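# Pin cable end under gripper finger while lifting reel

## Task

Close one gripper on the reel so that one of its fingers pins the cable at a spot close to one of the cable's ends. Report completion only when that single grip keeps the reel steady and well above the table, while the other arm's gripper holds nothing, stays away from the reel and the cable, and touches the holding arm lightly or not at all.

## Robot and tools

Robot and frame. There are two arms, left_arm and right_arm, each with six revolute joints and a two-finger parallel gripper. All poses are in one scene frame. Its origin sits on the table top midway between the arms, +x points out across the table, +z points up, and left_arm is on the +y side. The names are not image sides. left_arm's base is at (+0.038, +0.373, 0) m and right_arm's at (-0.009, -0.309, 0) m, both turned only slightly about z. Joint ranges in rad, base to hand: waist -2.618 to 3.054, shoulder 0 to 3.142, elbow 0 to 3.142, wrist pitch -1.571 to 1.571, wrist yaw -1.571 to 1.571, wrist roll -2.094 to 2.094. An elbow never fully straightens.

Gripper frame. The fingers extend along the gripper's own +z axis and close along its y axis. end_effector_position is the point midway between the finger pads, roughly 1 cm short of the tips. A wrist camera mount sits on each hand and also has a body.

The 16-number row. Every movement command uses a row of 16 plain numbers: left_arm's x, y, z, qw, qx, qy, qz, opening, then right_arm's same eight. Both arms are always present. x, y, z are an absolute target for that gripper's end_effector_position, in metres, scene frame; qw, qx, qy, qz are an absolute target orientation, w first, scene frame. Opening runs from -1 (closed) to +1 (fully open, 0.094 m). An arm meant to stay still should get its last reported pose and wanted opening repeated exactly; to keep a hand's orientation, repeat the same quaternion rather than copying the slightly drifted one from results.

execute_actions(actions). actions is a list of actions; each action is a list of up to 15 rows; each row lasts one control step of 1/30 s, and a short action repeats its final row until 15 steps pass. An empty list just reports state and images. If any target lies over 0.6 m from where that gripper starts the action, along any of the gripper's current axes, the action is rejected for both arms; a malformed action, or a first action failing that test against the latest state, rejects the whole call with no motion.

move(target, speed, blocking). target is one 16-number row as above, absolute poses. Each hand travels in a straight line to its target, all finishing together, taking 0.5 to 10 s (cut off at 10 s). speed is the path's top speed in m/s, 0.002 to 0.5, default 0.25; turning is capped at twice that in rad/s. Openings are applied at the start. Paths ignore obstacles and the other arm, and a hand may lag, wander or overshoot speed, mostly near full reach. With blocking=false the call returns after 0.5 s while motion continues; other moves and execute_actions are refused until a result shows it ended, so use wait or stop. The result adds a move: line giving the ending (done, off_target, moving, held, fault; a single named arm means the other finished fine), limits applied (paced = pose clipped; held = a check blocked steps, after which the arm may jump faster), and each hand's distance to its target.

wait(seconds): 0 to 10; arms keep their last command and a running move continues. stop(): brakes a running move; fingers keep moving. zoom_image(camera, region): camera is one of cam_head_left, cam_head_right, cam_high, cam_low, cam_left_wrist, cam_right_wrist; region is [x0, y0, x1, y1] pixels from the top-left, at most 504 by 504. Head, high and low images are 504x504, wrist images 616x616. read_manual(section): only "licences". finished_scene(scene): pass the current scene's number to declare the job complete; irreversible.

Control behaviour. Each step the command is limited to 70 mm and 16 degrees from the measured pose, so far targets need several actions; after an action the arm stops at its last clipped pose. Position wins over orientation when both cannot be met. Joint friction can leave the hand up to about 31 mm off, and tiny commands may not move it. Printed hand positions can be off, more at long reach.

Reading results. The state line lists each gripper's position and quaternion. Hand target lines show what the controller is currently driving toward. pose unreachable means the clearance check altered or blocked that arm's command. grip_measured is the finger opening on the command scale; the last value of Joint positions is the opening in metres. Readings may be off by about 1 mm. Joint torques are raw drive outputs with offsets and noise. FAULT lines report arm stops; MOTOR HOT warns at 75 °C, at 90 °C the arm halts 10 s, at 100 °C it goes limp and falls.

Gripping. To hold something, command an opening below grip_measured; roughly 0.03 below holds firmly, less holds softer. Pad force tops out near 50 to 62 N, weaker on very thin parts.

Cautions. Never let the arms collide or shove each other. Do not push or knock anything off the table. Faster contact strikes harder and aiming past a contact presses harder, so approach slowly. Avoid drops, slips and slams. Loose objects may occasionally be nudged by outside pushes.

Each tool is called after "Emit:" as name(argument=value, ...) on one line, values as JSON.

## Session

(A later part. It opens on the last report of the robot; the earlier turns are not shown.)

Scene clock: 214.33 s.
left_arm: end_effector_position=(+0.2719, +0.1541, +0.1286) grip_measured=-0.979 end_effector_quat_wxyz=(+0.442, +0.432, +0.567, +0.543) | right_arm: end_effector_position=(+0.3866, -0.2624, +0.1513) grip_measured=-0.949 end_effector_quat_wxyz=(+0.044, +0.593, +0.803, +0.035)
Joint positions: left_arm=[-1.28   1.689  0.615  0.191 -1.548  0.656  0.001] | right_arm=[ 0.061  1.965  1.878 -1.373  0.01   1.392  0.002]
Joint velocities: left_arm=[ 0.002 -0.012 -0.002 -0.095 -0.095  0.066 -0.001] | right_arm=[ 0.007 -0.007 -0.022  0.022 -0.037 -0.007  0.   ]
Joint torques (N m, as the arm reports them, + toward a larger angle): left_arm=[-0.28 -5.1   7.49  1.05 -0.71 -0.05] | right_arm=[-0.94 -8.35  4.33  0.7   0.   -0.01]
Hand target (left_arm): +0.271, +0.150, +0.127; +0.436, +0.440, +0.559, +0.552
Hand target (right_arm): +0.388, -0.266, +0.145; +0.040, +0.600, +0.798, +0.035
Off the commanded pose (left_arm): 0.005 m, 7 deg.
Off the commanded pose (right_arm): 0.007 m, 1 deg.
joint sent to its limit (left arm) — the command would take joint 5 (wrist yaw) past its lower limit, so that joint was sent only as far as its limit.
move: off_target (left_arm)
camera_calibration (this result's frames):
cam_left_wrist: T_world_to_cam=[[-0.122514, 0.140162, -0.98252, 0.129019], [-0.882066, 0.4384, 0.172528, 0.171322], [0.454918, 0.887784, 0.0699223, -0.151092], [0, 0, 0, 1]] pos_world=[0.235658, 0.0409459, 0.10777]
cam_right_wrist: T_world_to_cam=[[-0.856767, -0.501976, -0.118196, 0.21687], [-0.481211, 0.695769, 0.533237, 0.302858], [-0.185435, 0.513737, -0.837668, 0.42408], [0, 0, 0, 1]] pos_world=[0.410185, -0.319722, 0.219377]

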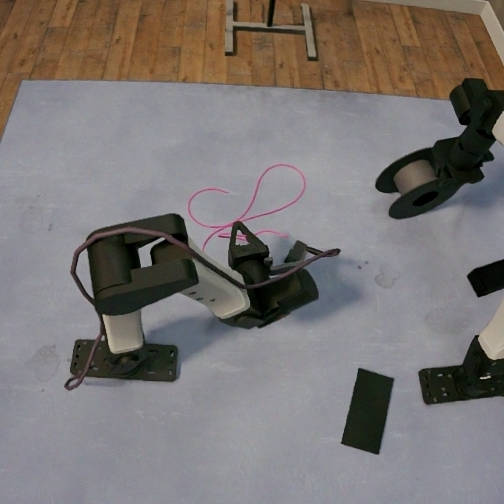

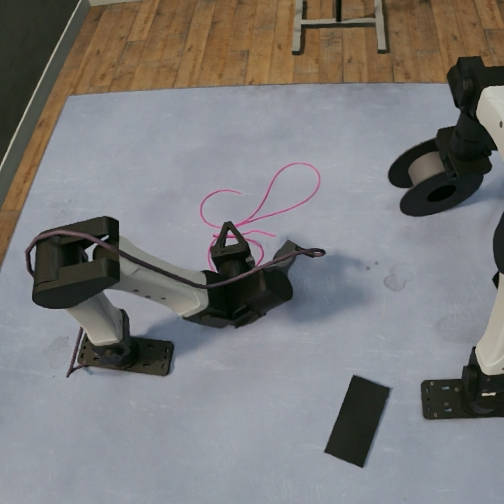

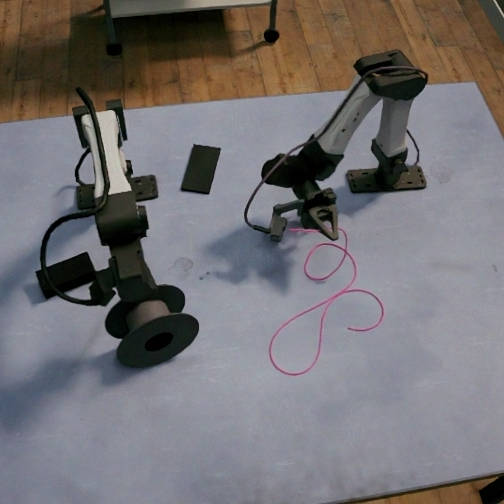

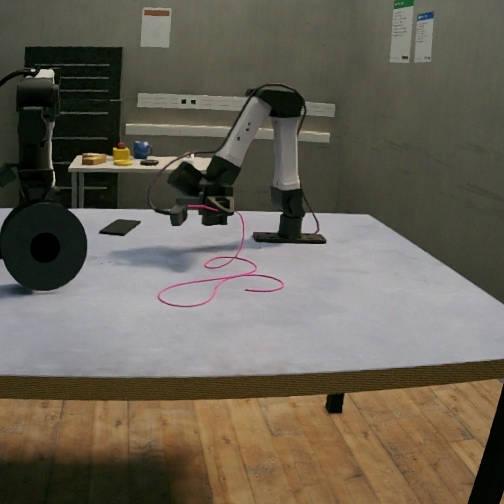

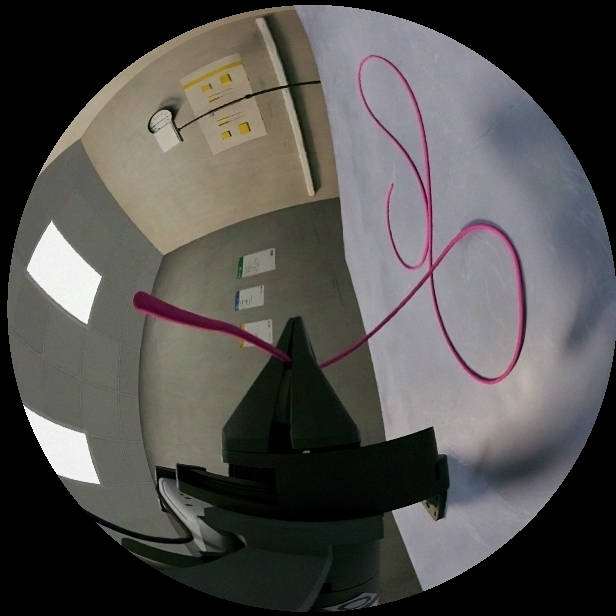

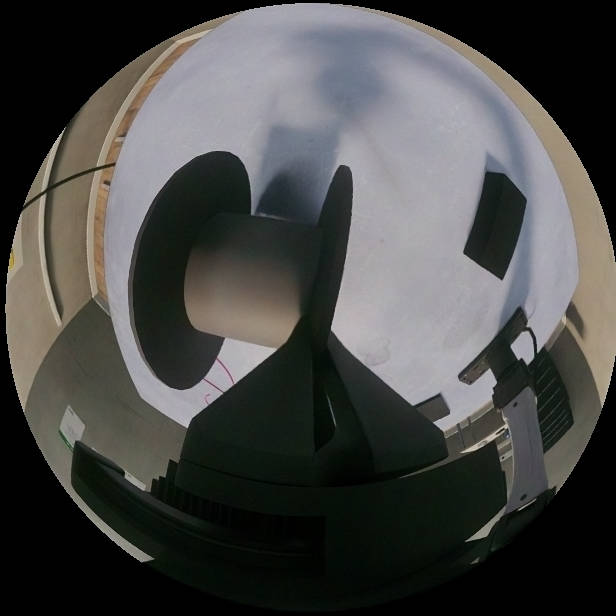

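Emit:
move(target=[0.24,0.10,0.135,0.436,0.436,0.557,0.557,-1,0.37,-0.16,0.185,0.04,0.62,0.783,0.035,-1], speed=0.1)

Emit:
move(target=[0.22,0.02,0.135,0.436,0.436,0.557,0.557,-1,0.35,-0.04,0.155,0,0.643,0.766,0,-1], speed=0.08)

Scene clock: 226.63 s.
left_arm: end_effector_position=(+0.2410, +0.1041, +0.1369) grip_measured=-0.979 end_effector_quat_wxyz=(+0.479, +0.471, +0.535, +0.512) | right_arm: end_effector_position=(+0.3639, -0.1614, +0.1748) grip_measured=-0.949 end_effector_quat_wxyz=(+0.026, +0.620, +0.784, +0.024)
Joint positions: left_arm=[-1.421  1.725  0.697  0.177 -1.549  0.688  0.001] | right_arm=[ 0.326  2.054  2.106 -1.556  0.021  1.722  0.002]
Joint velocities: left_arm=[ 0.007 -0.002 -0.002 -0.139  0.022 -0.007 -0.002] | right_arm=[ 0.007  0.007  0.002 -0.037  0.037  0.007 -0.   ]
Joint torques (N m, as the arm reports them, + toward a larger angle): left_arm=[-0.29 -5.69  7.84  1.08 -0.67 -0.03] | right_arm=[ 0.61 -9.44  7.79  0.4   0.18  0.02]
Hand target (left_arm): +0.239, +0.100, +0.135; +0.473, +0.478, +0.526, +0.520
Hand target (right_arm): +0.369, -0.158, +0.185; +0.039, +0.620, +0.783, +0.038
Off the commanded pose (left_arm): 0.005 m, 9 deg.
Off the commanded pose (right_arm): 0.012 m, 2 deg.
joint sent to its limit (left arm) — the command would take joint 5 (wrist yaw) past its lower limit, so that joint was sent only as far as its limit.
move: off_target (left_arm, right_arm)
camera_calibration (this result's frames):
cam_left_wrist: T_world_to_cam=[[-0.100271, 0.15758, -0.982402, 0.133239], [-0.812325, 0.557178, 0.172285, 0.135458], [0.574521, 0.815305, 0.0721375, -0.114802], [0, 0, 0, 1]] pos_world=[0.189352, -0.00287108, 0.115838]
cam_right_wrist: T_world_to_cam=[[-0.891748, -0.444359, -0.0856206, 0.267141], [-0.412548, 0.720512, 0.557375, 0.183892], [-0.185984, 0.53236, -0.825834, 0.38881], [0, 0, 0, 1]] pos_world=[0.386399, -0.220777, 0.241469]

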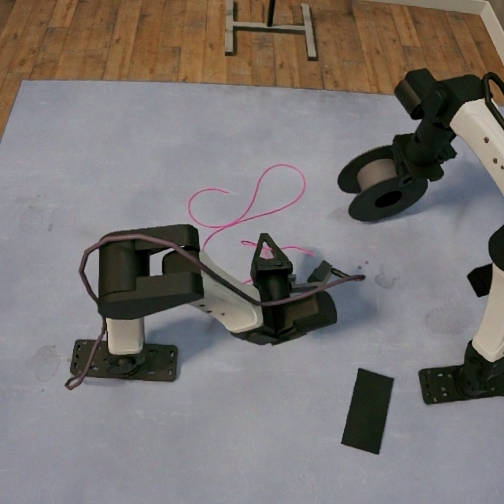

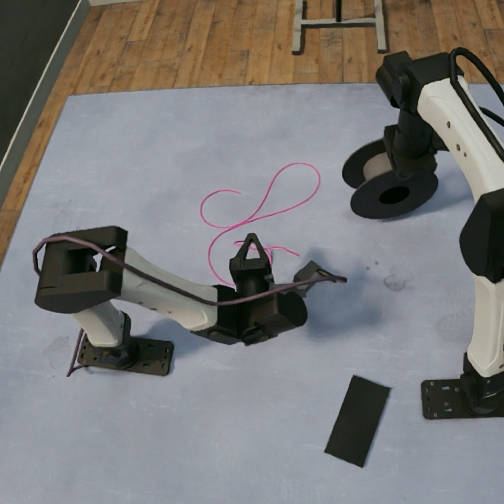

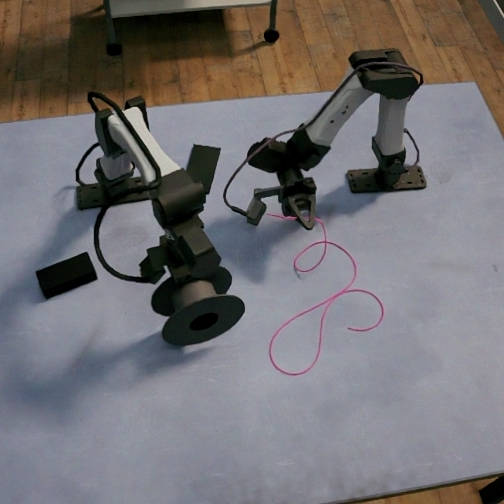

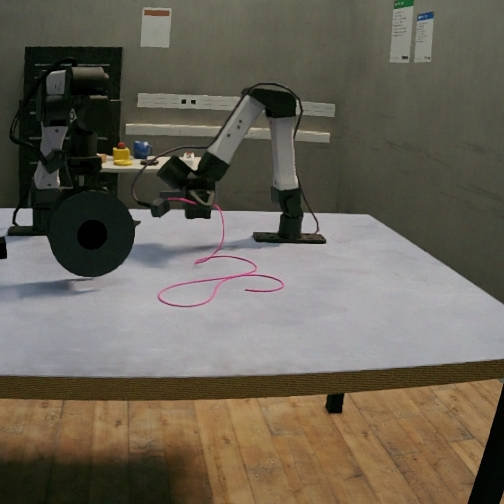

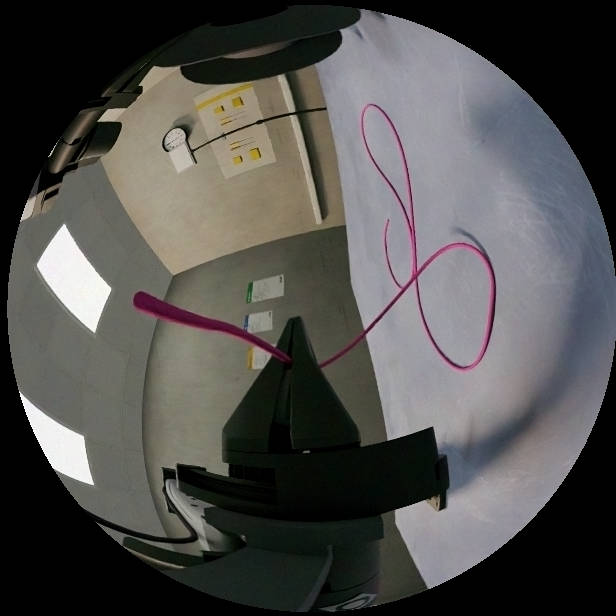

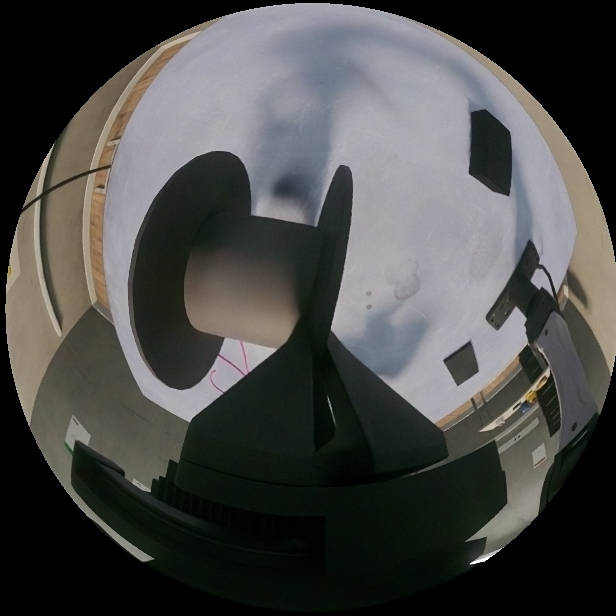

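Scene clock: 228.53 s.
left_arm: end_effector_position=(+0.2222, +0.0242, +0.1382) grip_measured=-0.979 end_effector_quat_wxyz=(+0.500, +0.490, +0.517, +0.493) | right_arm: end_effector_position=(+0.3475, -0.0460, +0.1505) grip_measured=-0.949 end_effector_quat_wxyz=(+0.010, +0.643, +0.765, +0.036)
Joint positions: left_arm=[-1.497  1.927  0.96   0.172 -1.551  0.744  0.001] | right_arm=[ 0.577  2.237  2.298 -1.556  0.002  2.034  0.002]
Joint velocities: left_arm=[-0.007 -0.007 -0.007  0.022 -0.081  0.037  0.   ] | right_arm=[-0.012 -0.002  0.002  0.022 -0.037  0.022  0.001]
Joint torques (N m, as the arm reports them, + toward a larger angle): left_arm=[-0.38 -8.18  8.2   1.12 -0.64 -0.07] | right_arm=[ 0.7  -9.86  7.3   0.39 -0.03 -0.02]
Hand target (left_arm): +0.220, +0.020, +0.135; +0.494, +0.497, +0.507, +0.501
Hand target (right_arm): +0.348, -0.039, +0.154; +0.009, +0.642, +0.765, +0.046
Off the commanded pose (left_arm): 0.006 m, 13 deg.
Off the commanded pose (right_arm): 0.008 m, 4 deg.
joint sent to its limit (left arm) — the command would take joint 5 (wrist yaw) past its lower limit, so that joint was sent only as far as its limit.
joint sent to its limit (right arm) — the command would take joint 4 (wrist pitch) past its lower limit, so that joint was sent only as far as its limit.
move: off_target (left_arm, right_arm)
camera_calibration (this result's frames):
cam_left_wrist: T_world_to_cam=[[-0.0860288, 0.162178, -0.983004, 0.142079], [-0.767946, 0.617782, 0.169131, 0.153522], [0.634711, 0.769444, 0.0713972, -0.0510975], [0, 0, 0, 1]] pos_world=[0.162551, -0.0785683, 0.117347]
cam_right_wrist: T_world_to_cam=[[-0.917024, -0.387709, -0.0935337, 0.314315], [-0.364596, 0.719864, 0.590649, 0.0857987], [-0.161668, 0.575741, -0.80149, 0.29409], [0, 0, 0, 1]] pos_world=[0.367061, -0.109221, 0.214432]

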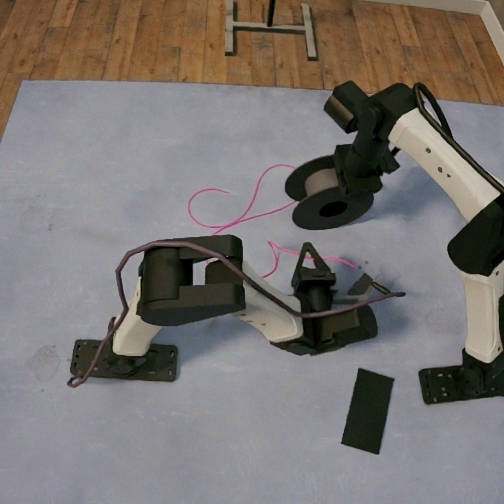

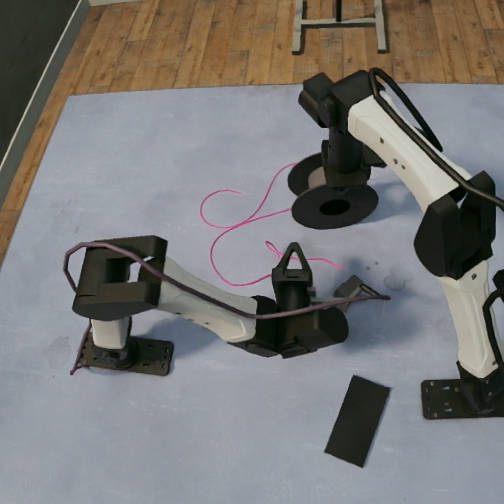

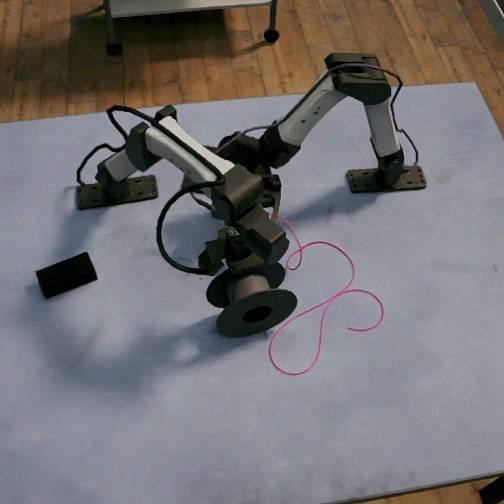

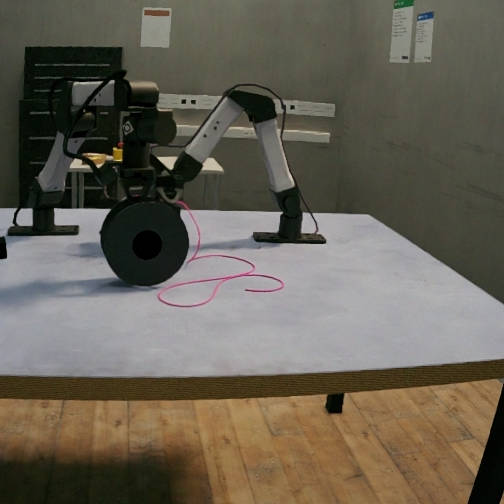

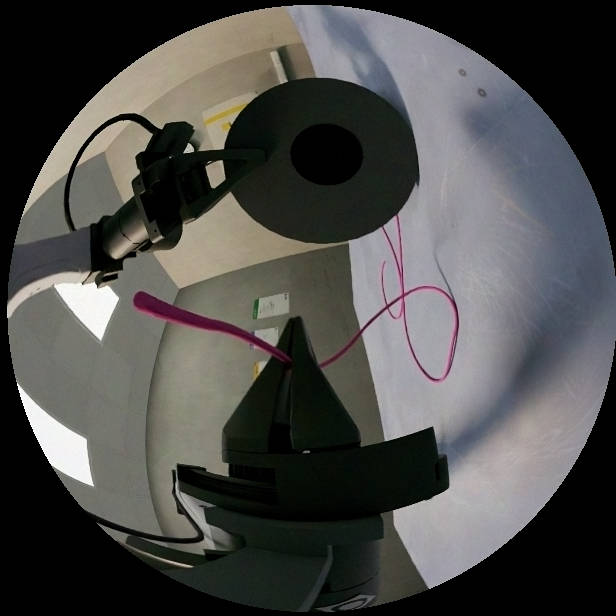

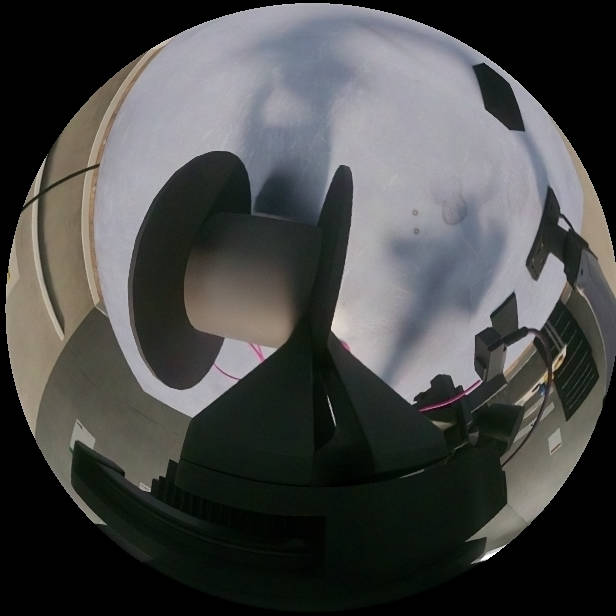

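Emit:
move(target=[0.25,0.12,0.142,0.45,0.45,0.545,0.545,-1,0.348,-0.044,0.15,0.01,0.643,0.765,0.04,0.6], speed=0.15)

Emit:
move(target=[0.335,0.12,0.142,0.45,0.45,0.545,0.545,-1,0.335,-0.02,0.215,0.03,0.64,0.76,0.1,1], speed=0.1)

Emit:
move(target=[0.335,0.045,0.142,0.45,0.45,0.545,0.545,-1,0.335,-0.02,0.215,0.03,0.64,0.76,0.1,1], speed=0.06)

Scene clock: 243.67 s.
left_arm: end_effector_position=(+0.2514, +0.1119, +0.1430) grip_measured=-0.979 end_effector_quat_wxyz=(+0.465, +0.465, +0.540, +0.526) | right_arm: end_effector_position=(+0.3475, -0.0459, +0.1505) grip_measured=+0.598 end_effector_quat_wxyz=(+0.010, +0.644, +0.764, +0.036)
Joint positions: left_arm=[-1.382  1.708  0.703  0.171 -1.552  0.724  0.001] | right_arm=[ 0.577  2.237  2.298 -1.556  0.002  2.037  0.075]
Joint velocities: left_arm=[ 0.007  0.002  0.002  0.037 -0.022  0.081  0.   ] | right_arm=[-0.002 -0.012  0.017  0.037  0.022  0.007  0.001]
Joint torques (N m, as the arm reports them, + toward a larger angle): left_arm=[ 0.5  -9.06  4.88  1.13 -0.62 -0.25] | right_arm=[  0.26 -10.63   4.75   0.53   0.05  -0.07]
Hand target (left_arm): +0.252, +0.120, +0.142; +0.460, +0.464, +0.538, +0.532
Hand target (right_arm): +0.348, -0.044, +0.150; +0.010, +0.643, +0.765, +0.040
Off the commanded pose (left_arm): 0.008 m, 3 deg.
Off the commanded pose (right_arm): 0.002 m, 0 deg.
joint sent to its limit (left arm) — the command would take joint 5 (wrist yaw) past its lower limit, so that joint was sent only as far as its limit.
move: off_target (left_arm)
camera_calibration (this result's frames):
cam_left_wrist: T_world_to_cam=[[-0.106558, 0.17156, -0.979394, 0.138668], [-0.834163, 0.520638, 0.181957, 0.14667], [0.541126, 0.836363, 0.0876305, -0.123731], [0, 0, 0, 1]] pos_world=[0.204077, 0.0033322, 0.119966]
cam_right_wrist: T_world_to_cam=[[-0.918183, -0.384878, -0.0938564, 0.314987], [-0.362509, 0.720725, 0.590883, 0.0850607], [-0.159773, 0.576563, -0.801279, 0.293424], [0, 0, 0, 1]] pos_world=[0.366932, -0.109251, 0.214417]

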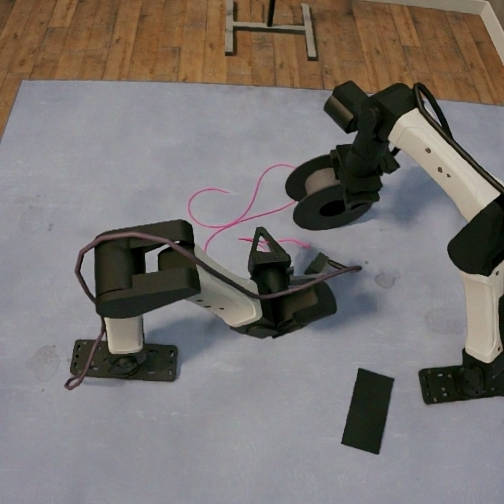

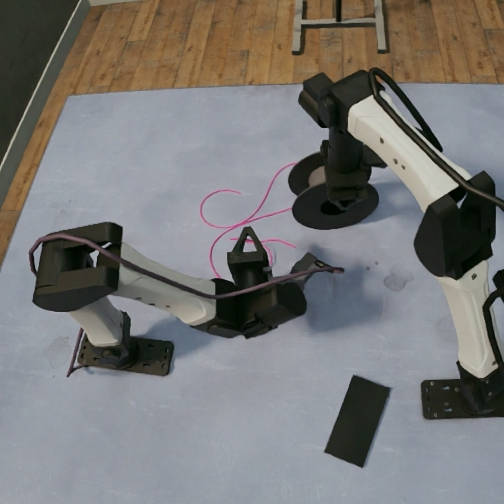

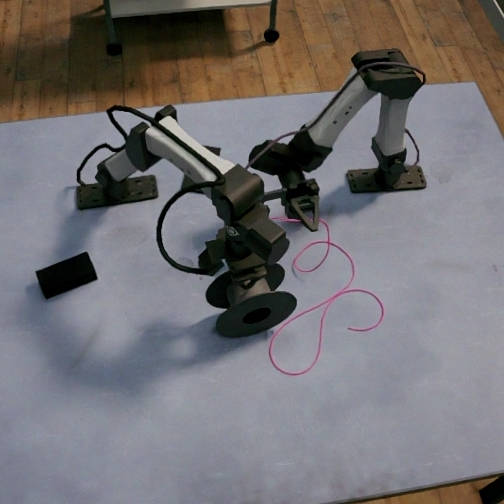

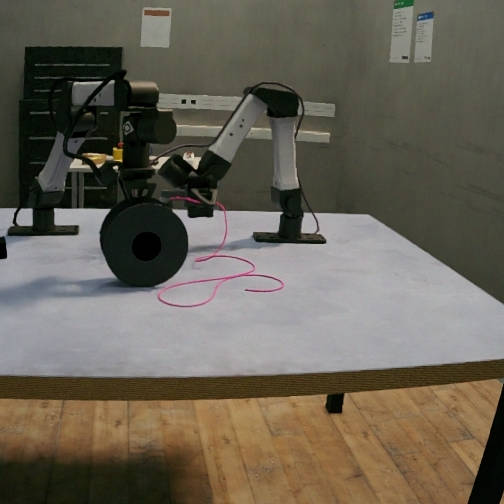

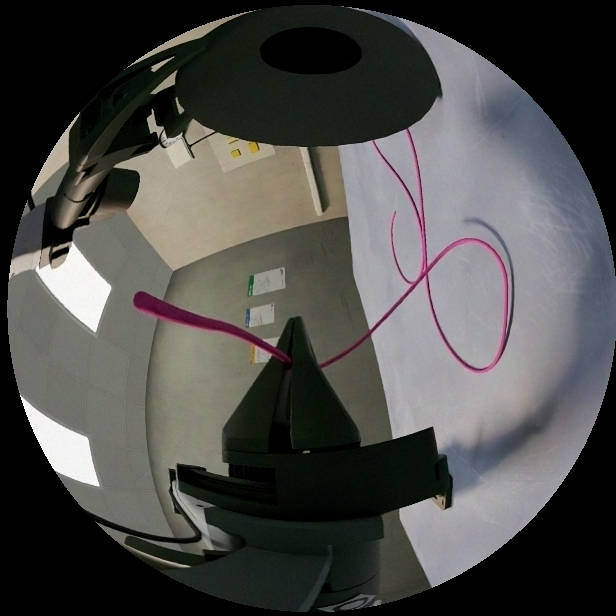

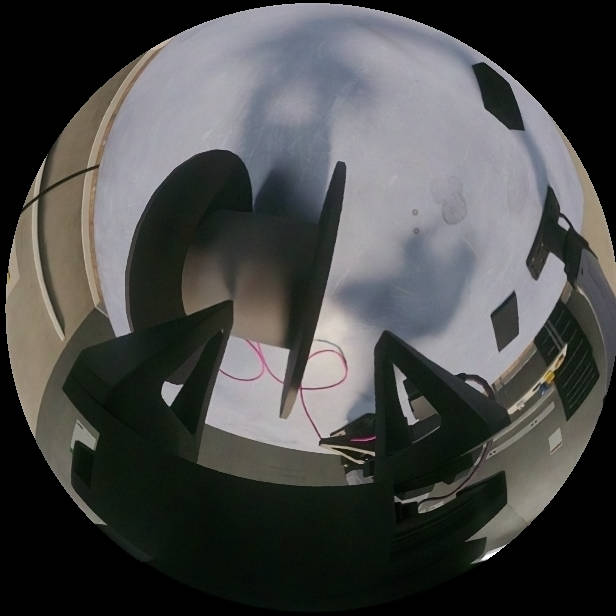

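Scene clock: 246.10 s.
left_arm: end_effector_position=(+0.3342, +0.1153, +0.1551) grip_measured=-0.979 end_effector_quat_wxyz=(+0.467, +0.435, +0.549, +0.539) | right_arm: end_effector_position=(+0.3355, -0.0235, +0.2014) grip_measured=+1.000 end_effector_quat_wxyz=(+0.024, +0.639, +0.762, +0.106)
Joint positions: left_arm=[-1.118  1.924  0.66   1.346 -1.343  1.607  0.001] | right_arm=[ 0.636  2.157  2.359 -1.556  0.011  2.09   0.094]
Joint velocities: left_arm=[ 0.007  0.012 -0.017  0.081 -0.051  0.154 -0.   ] | right_arm=[-0.012  0.012  0.002  0.007  0.007 -0.007  0.   ]
Joint torques (N m, as the arm reports them, + toward a larger angle): left_arm=[ 0.91 -7.11  3.8   1.57  0.14 -0.06] | right_arm=[  1.02 -11.09   6.92   0.7    0.17  -0.02]
Hand target (left_arm): +0.336, +0.120, +0.144; +0.454, +0.448, +0.541, +0.548
Hand target (right_arm): +0.334, -0.020, +0.215; +0.032, +0.635, +0.761, +0.125
Off the commanded pose (left_arm): 0.014 m, 3 deg.
Off the commanded pose (right_arm): 0.014 m, 1 deg.
joint sent to its limit (right arm) — the command would take joint 4 (wrist pitch) past its lower limit and joint 6 (wrist roll) past its upper limit, so those joints were sent only as far as their limits.
move: off_target (left_arm, right_arm)
camera_calibration (this result's frames):
cam_left_wrist: T_world_to_cam=[[-0.0778061, 0.140894, -0.986962, 0.153809], [-0.865093, 0.482517, 0.137081, 0.233482], [0.495541, 0.86448, 0.084344, -0.159935], [0, 0, 0, 1]] pos_world=[0.293206, 0.00393086, 0.133288]
cam_right_wrist: T_world_to_cam=[[-0.89787, -0.375902, -0.229189, 0.337964], [-0.433742, 0.666011, 0.606874, 0.0539108], [-0.0754829, 0.644303, -0.761036, 0.284574], [0, 0, 0, 1]] pos_world=[0.348311, -0.0922157, 0.261311]

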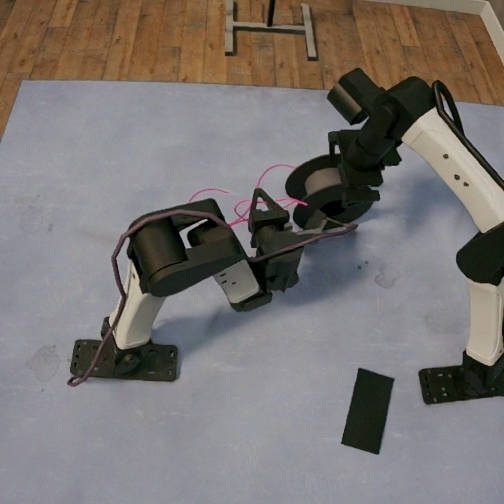

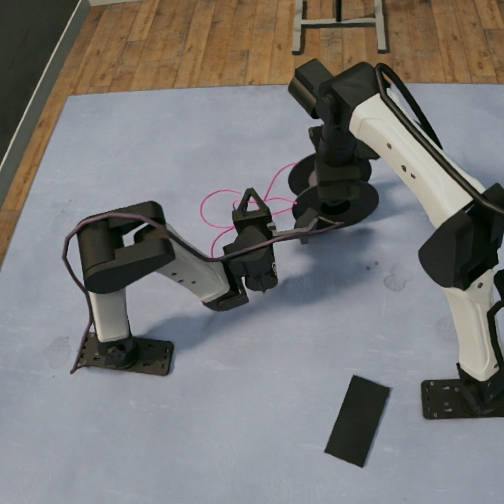

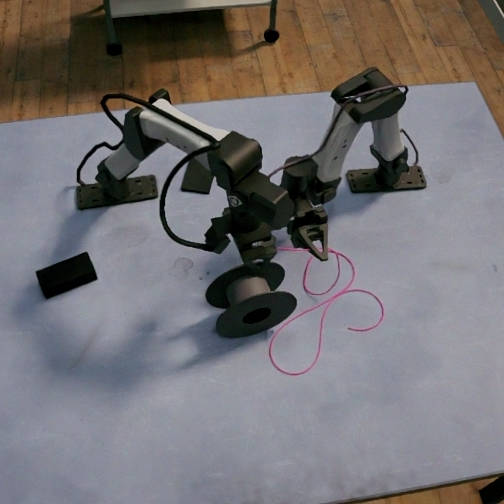

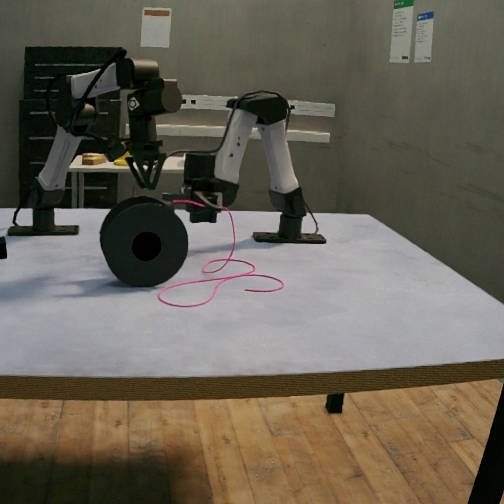

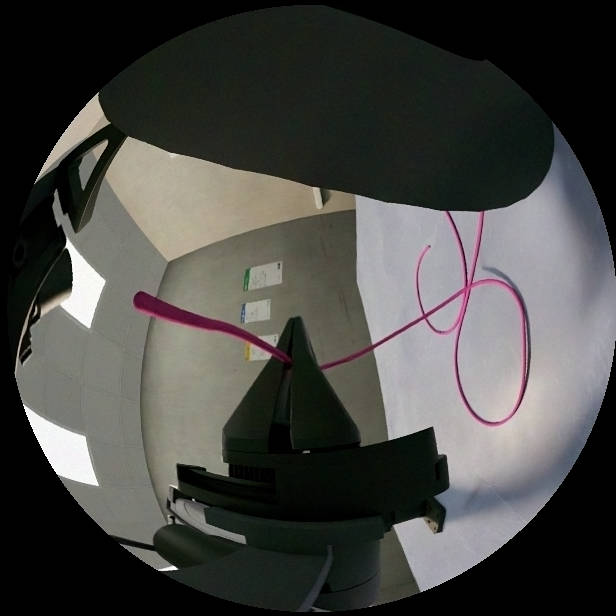

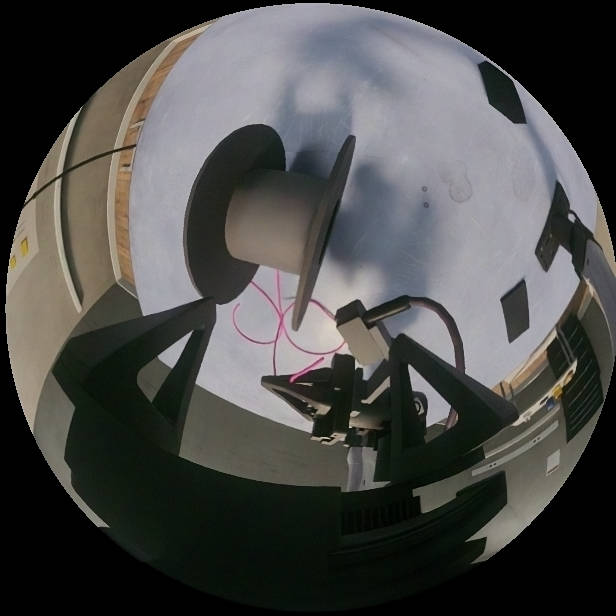

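Scene clock: 247.80 s.
left_arm: end_effector_position=(+0.3357, +0.0490, +0.1458) grip_measured=-0.979 end_effector_quat_wxyz=(+0.455, +0.448, +0.545, +0.543) | right_arm: end_effector_position=(+0.3357, -0.0238, +0.2014) grip_measured=+1.000 end_effector_quat_wxyz=(+0.026, +0.639, +0.762, +0.106)
Joint positions: left_arm=[-1.185  2.088  0.932  1.182 -1.409  1.587  0.001] | right_arm=[ 0.636  2.157  2.359 -1.556  0.013  2.09   0.094]
Joint velocities: left_arm=[-0.007 -0.012 -0.002  0.022 -0.007 -0.066  0.   ] | right_arm=[-0.012 -0.012 -0.007  0.051 -0.066 -0.051  0.   ]
Joint torques (N m, as the arm reports them, + toward a larger angle): left_arm=[-0.33 -9.84  7.63  1.43 -0.15 -0.25] | right_arm=[  1.   -10.97   6.91   0.71   0.17  -0.02]
Hand target (left_arm): +0.334, +0.045, +0.141; +0.451, +0.450, +0.545, +0.545
Hand target (right_arm): +0.335, -0.020, +0.215; +0.033, +0.636, +0.761, +0.124
Off the commanded pose (left_arm): 0.006 m, 1 deg.
Off the commanded pose (right_arm): 0.014 m, 1 deg.
joint sent to its limit (right arm) — the command would take joint 4 (wrist pitch) past its lower limit and joint 6 (wrist roll) past its upper limit, so those joints were sent only as far as their limits.
move: off_target (right_arm)
camera_calibration (this result's frames):
cam_left_wrist: T_world_to_cam=[[-0.097693, 0.171724, -0.980289, 0.15828], [-0.861458, 0.478637, 0.169697, 0.262239], [0.498344, 0.861056, 0.101174, -0.105821], [0, 0, 0, 1]] pos_world=[0.294105, -0.0615799, 0.121365]
cam_right_wrist: T_world_to_cam=[[-0.897726, -0.375853, -0.229831, 0.338159], [-0.434282, 0.667265, 0.605109, 0.0547851], [-0.0740741, 0.643033, -0.762247, 0.284532], [0, 0, 0, 1]] pos_world=[0.348443, -0.0924216, 0.261452]

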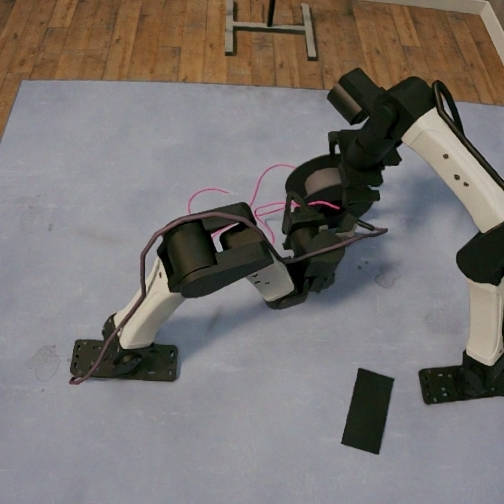

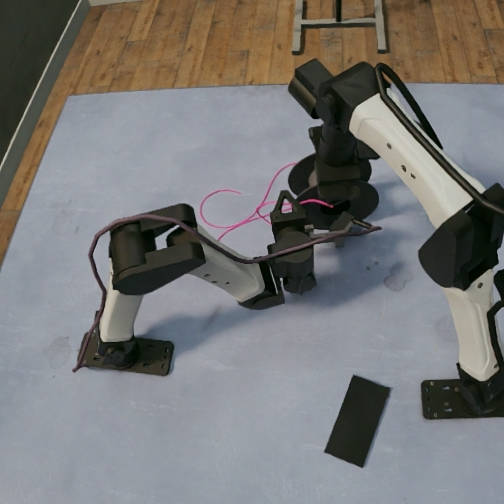

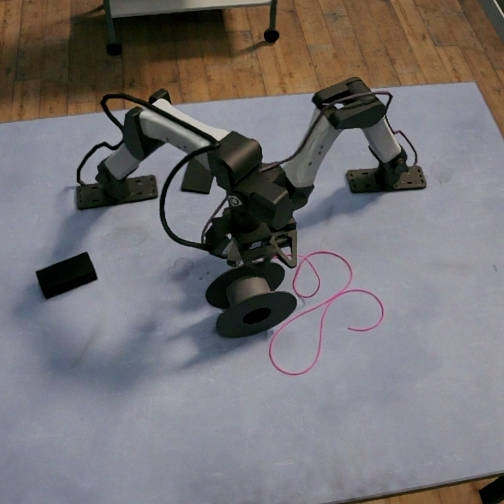

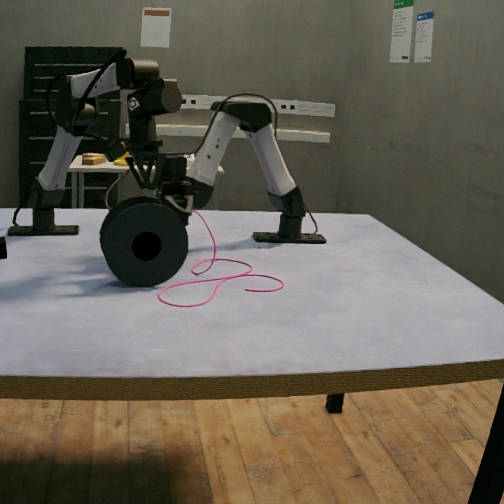

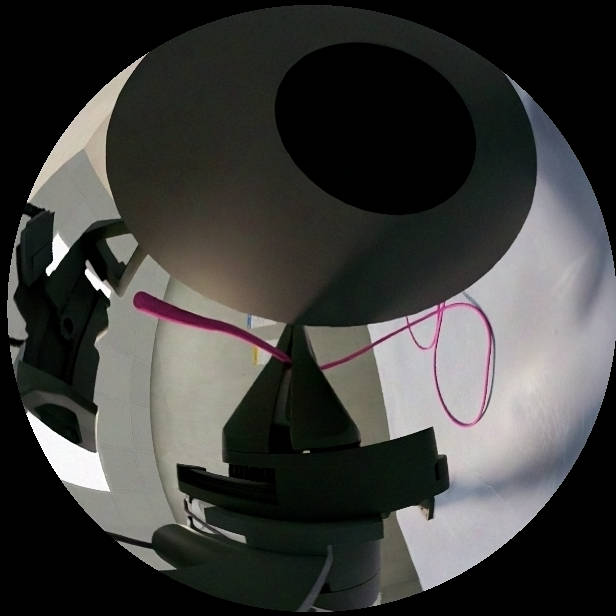

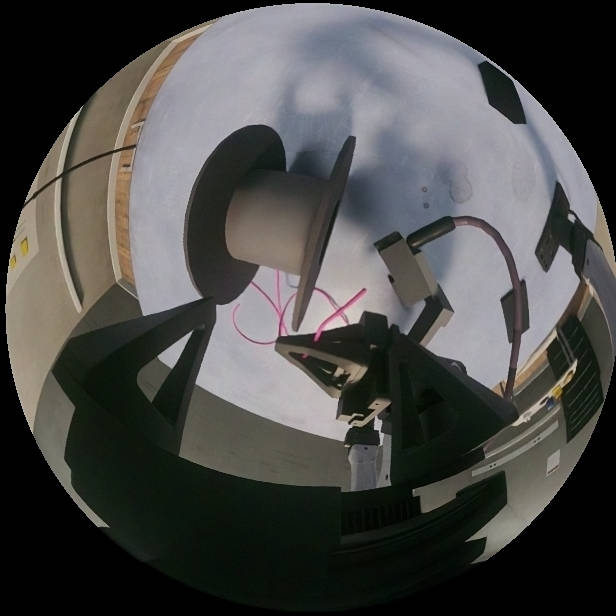

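Emit:
move(target=[0.35,0.055,0.135,0.415,0.415,0.572,0.572,-1,0.335,-0.022,0.205,0.03,0.64,0.76,0.1,0.4], speed=0.04)

Emit:
zoom_image(camera="cam_right_wrist", region=[200,150,500,450])

Emit:
zoom_image(camera="cam_head_left", region=[260,140,400,280])

Scene clock: 267.17 s.
left_arm: end_effector_position=(+0.3469, +0.0541, +0.1407) grip_measured=-0.979 end_effector_quat_wxyz=(+0.430, +0.413, +0.572, +0.563) | right_arm: end_effector_position=(+0.3358, -0.0239, +0.2014) grip_measured=+0.402 end_effector_quat_wxyz=(+0.026, +0.639, +0.762, +0.105)
Joint positions: left_arm=[-1.159  2.149  1.012  1.174 -1.492  1.582  0.001] | right_arm=[ 0.636  2.157  2.359 -1.556  0.014  2.09   0.066]
Joint velocities: left_arm=[-0.012  0.007 -0.002  0.022 -0.051 -0.007 -0.001] | right_arm=[-0.017 -0.007 -0.007  0.007  0.037 -0.022 -0.001]
Joint torques (N m, as the arm reports them, + toward a larger angle): left_arm=[ 0.78 -9.77  7.66  1.34 -0.15 -0.11] | right_arm=[  0.74 -10.05   5.71   0.71   0.16  -0.02]
Hand target (left_arm): +0.350, +0.055, +0.135; +0.415, +0.415, +0.572, +0.573
Hand target (right_arm): +0.335, -0.022, +0.205; +0.031, +0.638, +0.762, +0.109
Off the commanded pose (left_arm): 0.007 m, 2 deg.
Off the commanded pose (right_arm): 0.004 m, 1 deg.
joint sent to its limit (right arm) — the command would take joint 4 (wrist pitch) past its lower limit and joint 6 (wrist roll) past its upper limit, so those joints were sent only as far as their limits.
move: done
camera_calibration (this result's frames):
cam_left_wrist: T_world_to_cam=[[-0.112316, 0.14451, -0.983108, 0.160509], [-0.908703, 0.38537, 0.160463, 0.293003], [0.402049, 0.911376, 0.0880337, -0.0827719], [0, 0, 0, 1]] pos_world=[0.317559, -0.0606736, 0.118068]
cam_right_wrist: T_world_to_cam=[[-0.897702, -0.375845, -0.229938, 0.338191], [-0.434372, 0.667474, 0.604814, 0.0549308], [-0.0738392, 0.642822, -0.762449, 0.284525], [0, 0, 0, 1]] pos_world=[0.348465, -0.092456, 0.261476]

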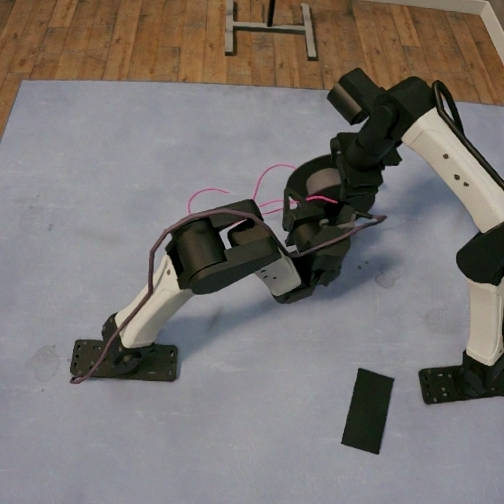

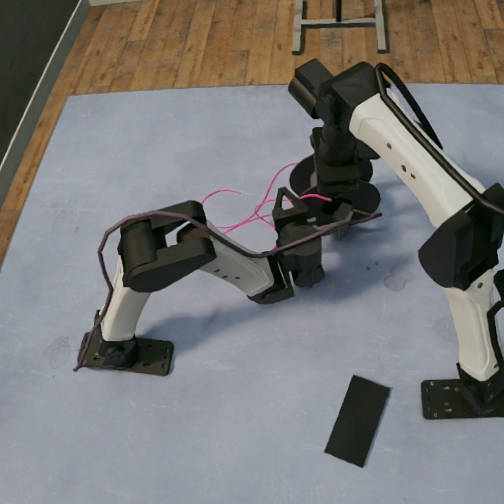

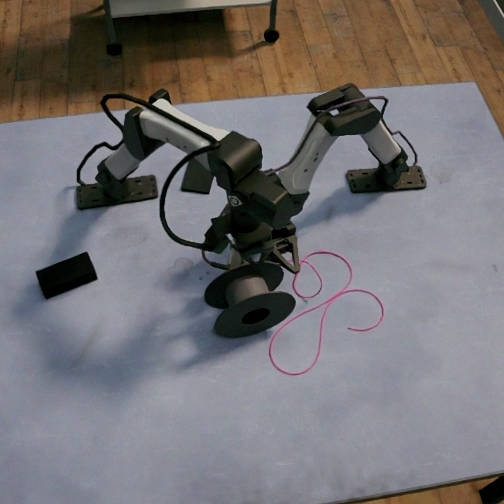

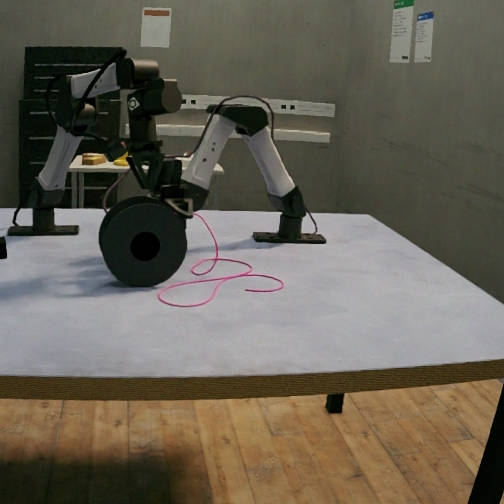

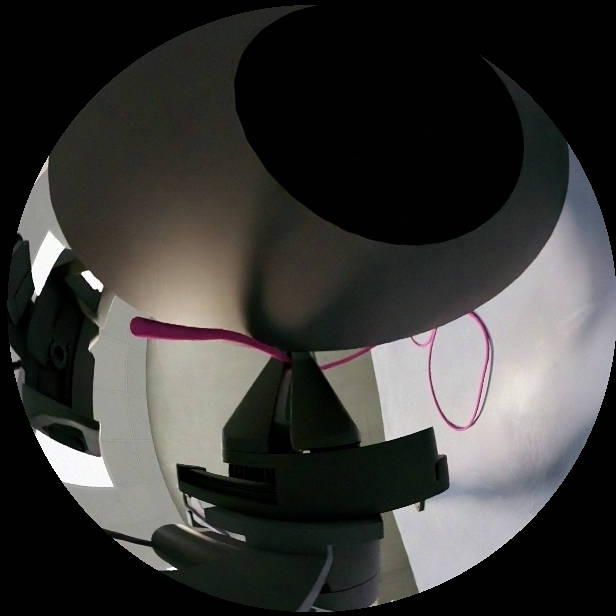

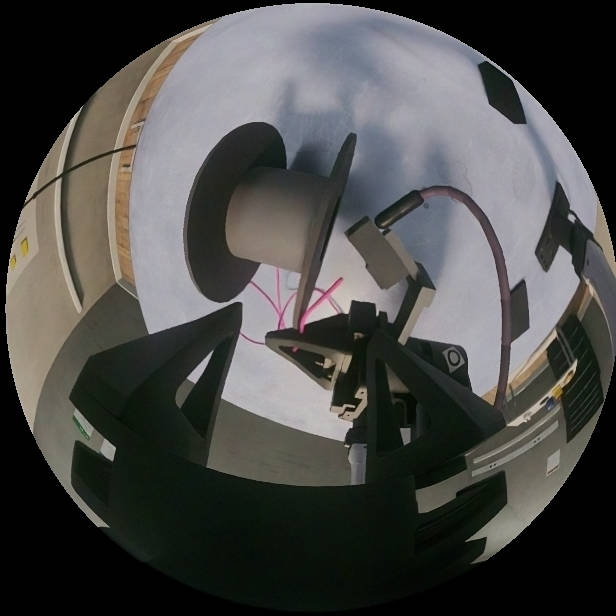

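Region (200, 150, 500, 450) of cam_right_wrist's 616x616 image, scaled by 1.680, with more detail than that image has.

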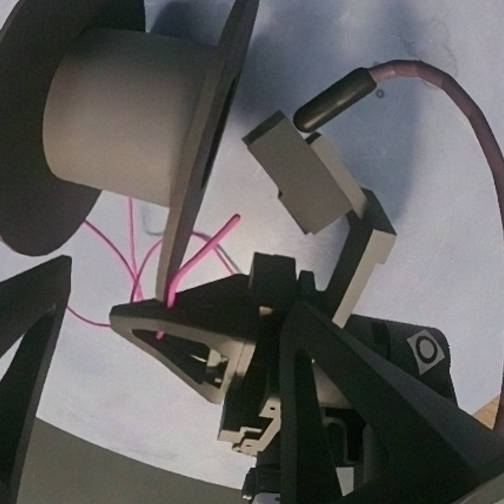

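Region (260, 140, 400, 280) of cam_head_left's 504x504 image, scaled by 3.600, with more detail than that image has.

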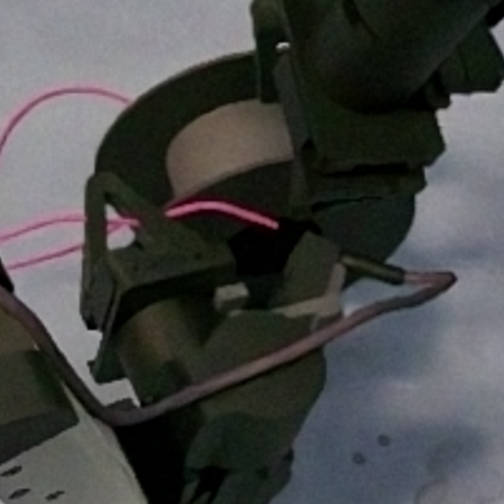

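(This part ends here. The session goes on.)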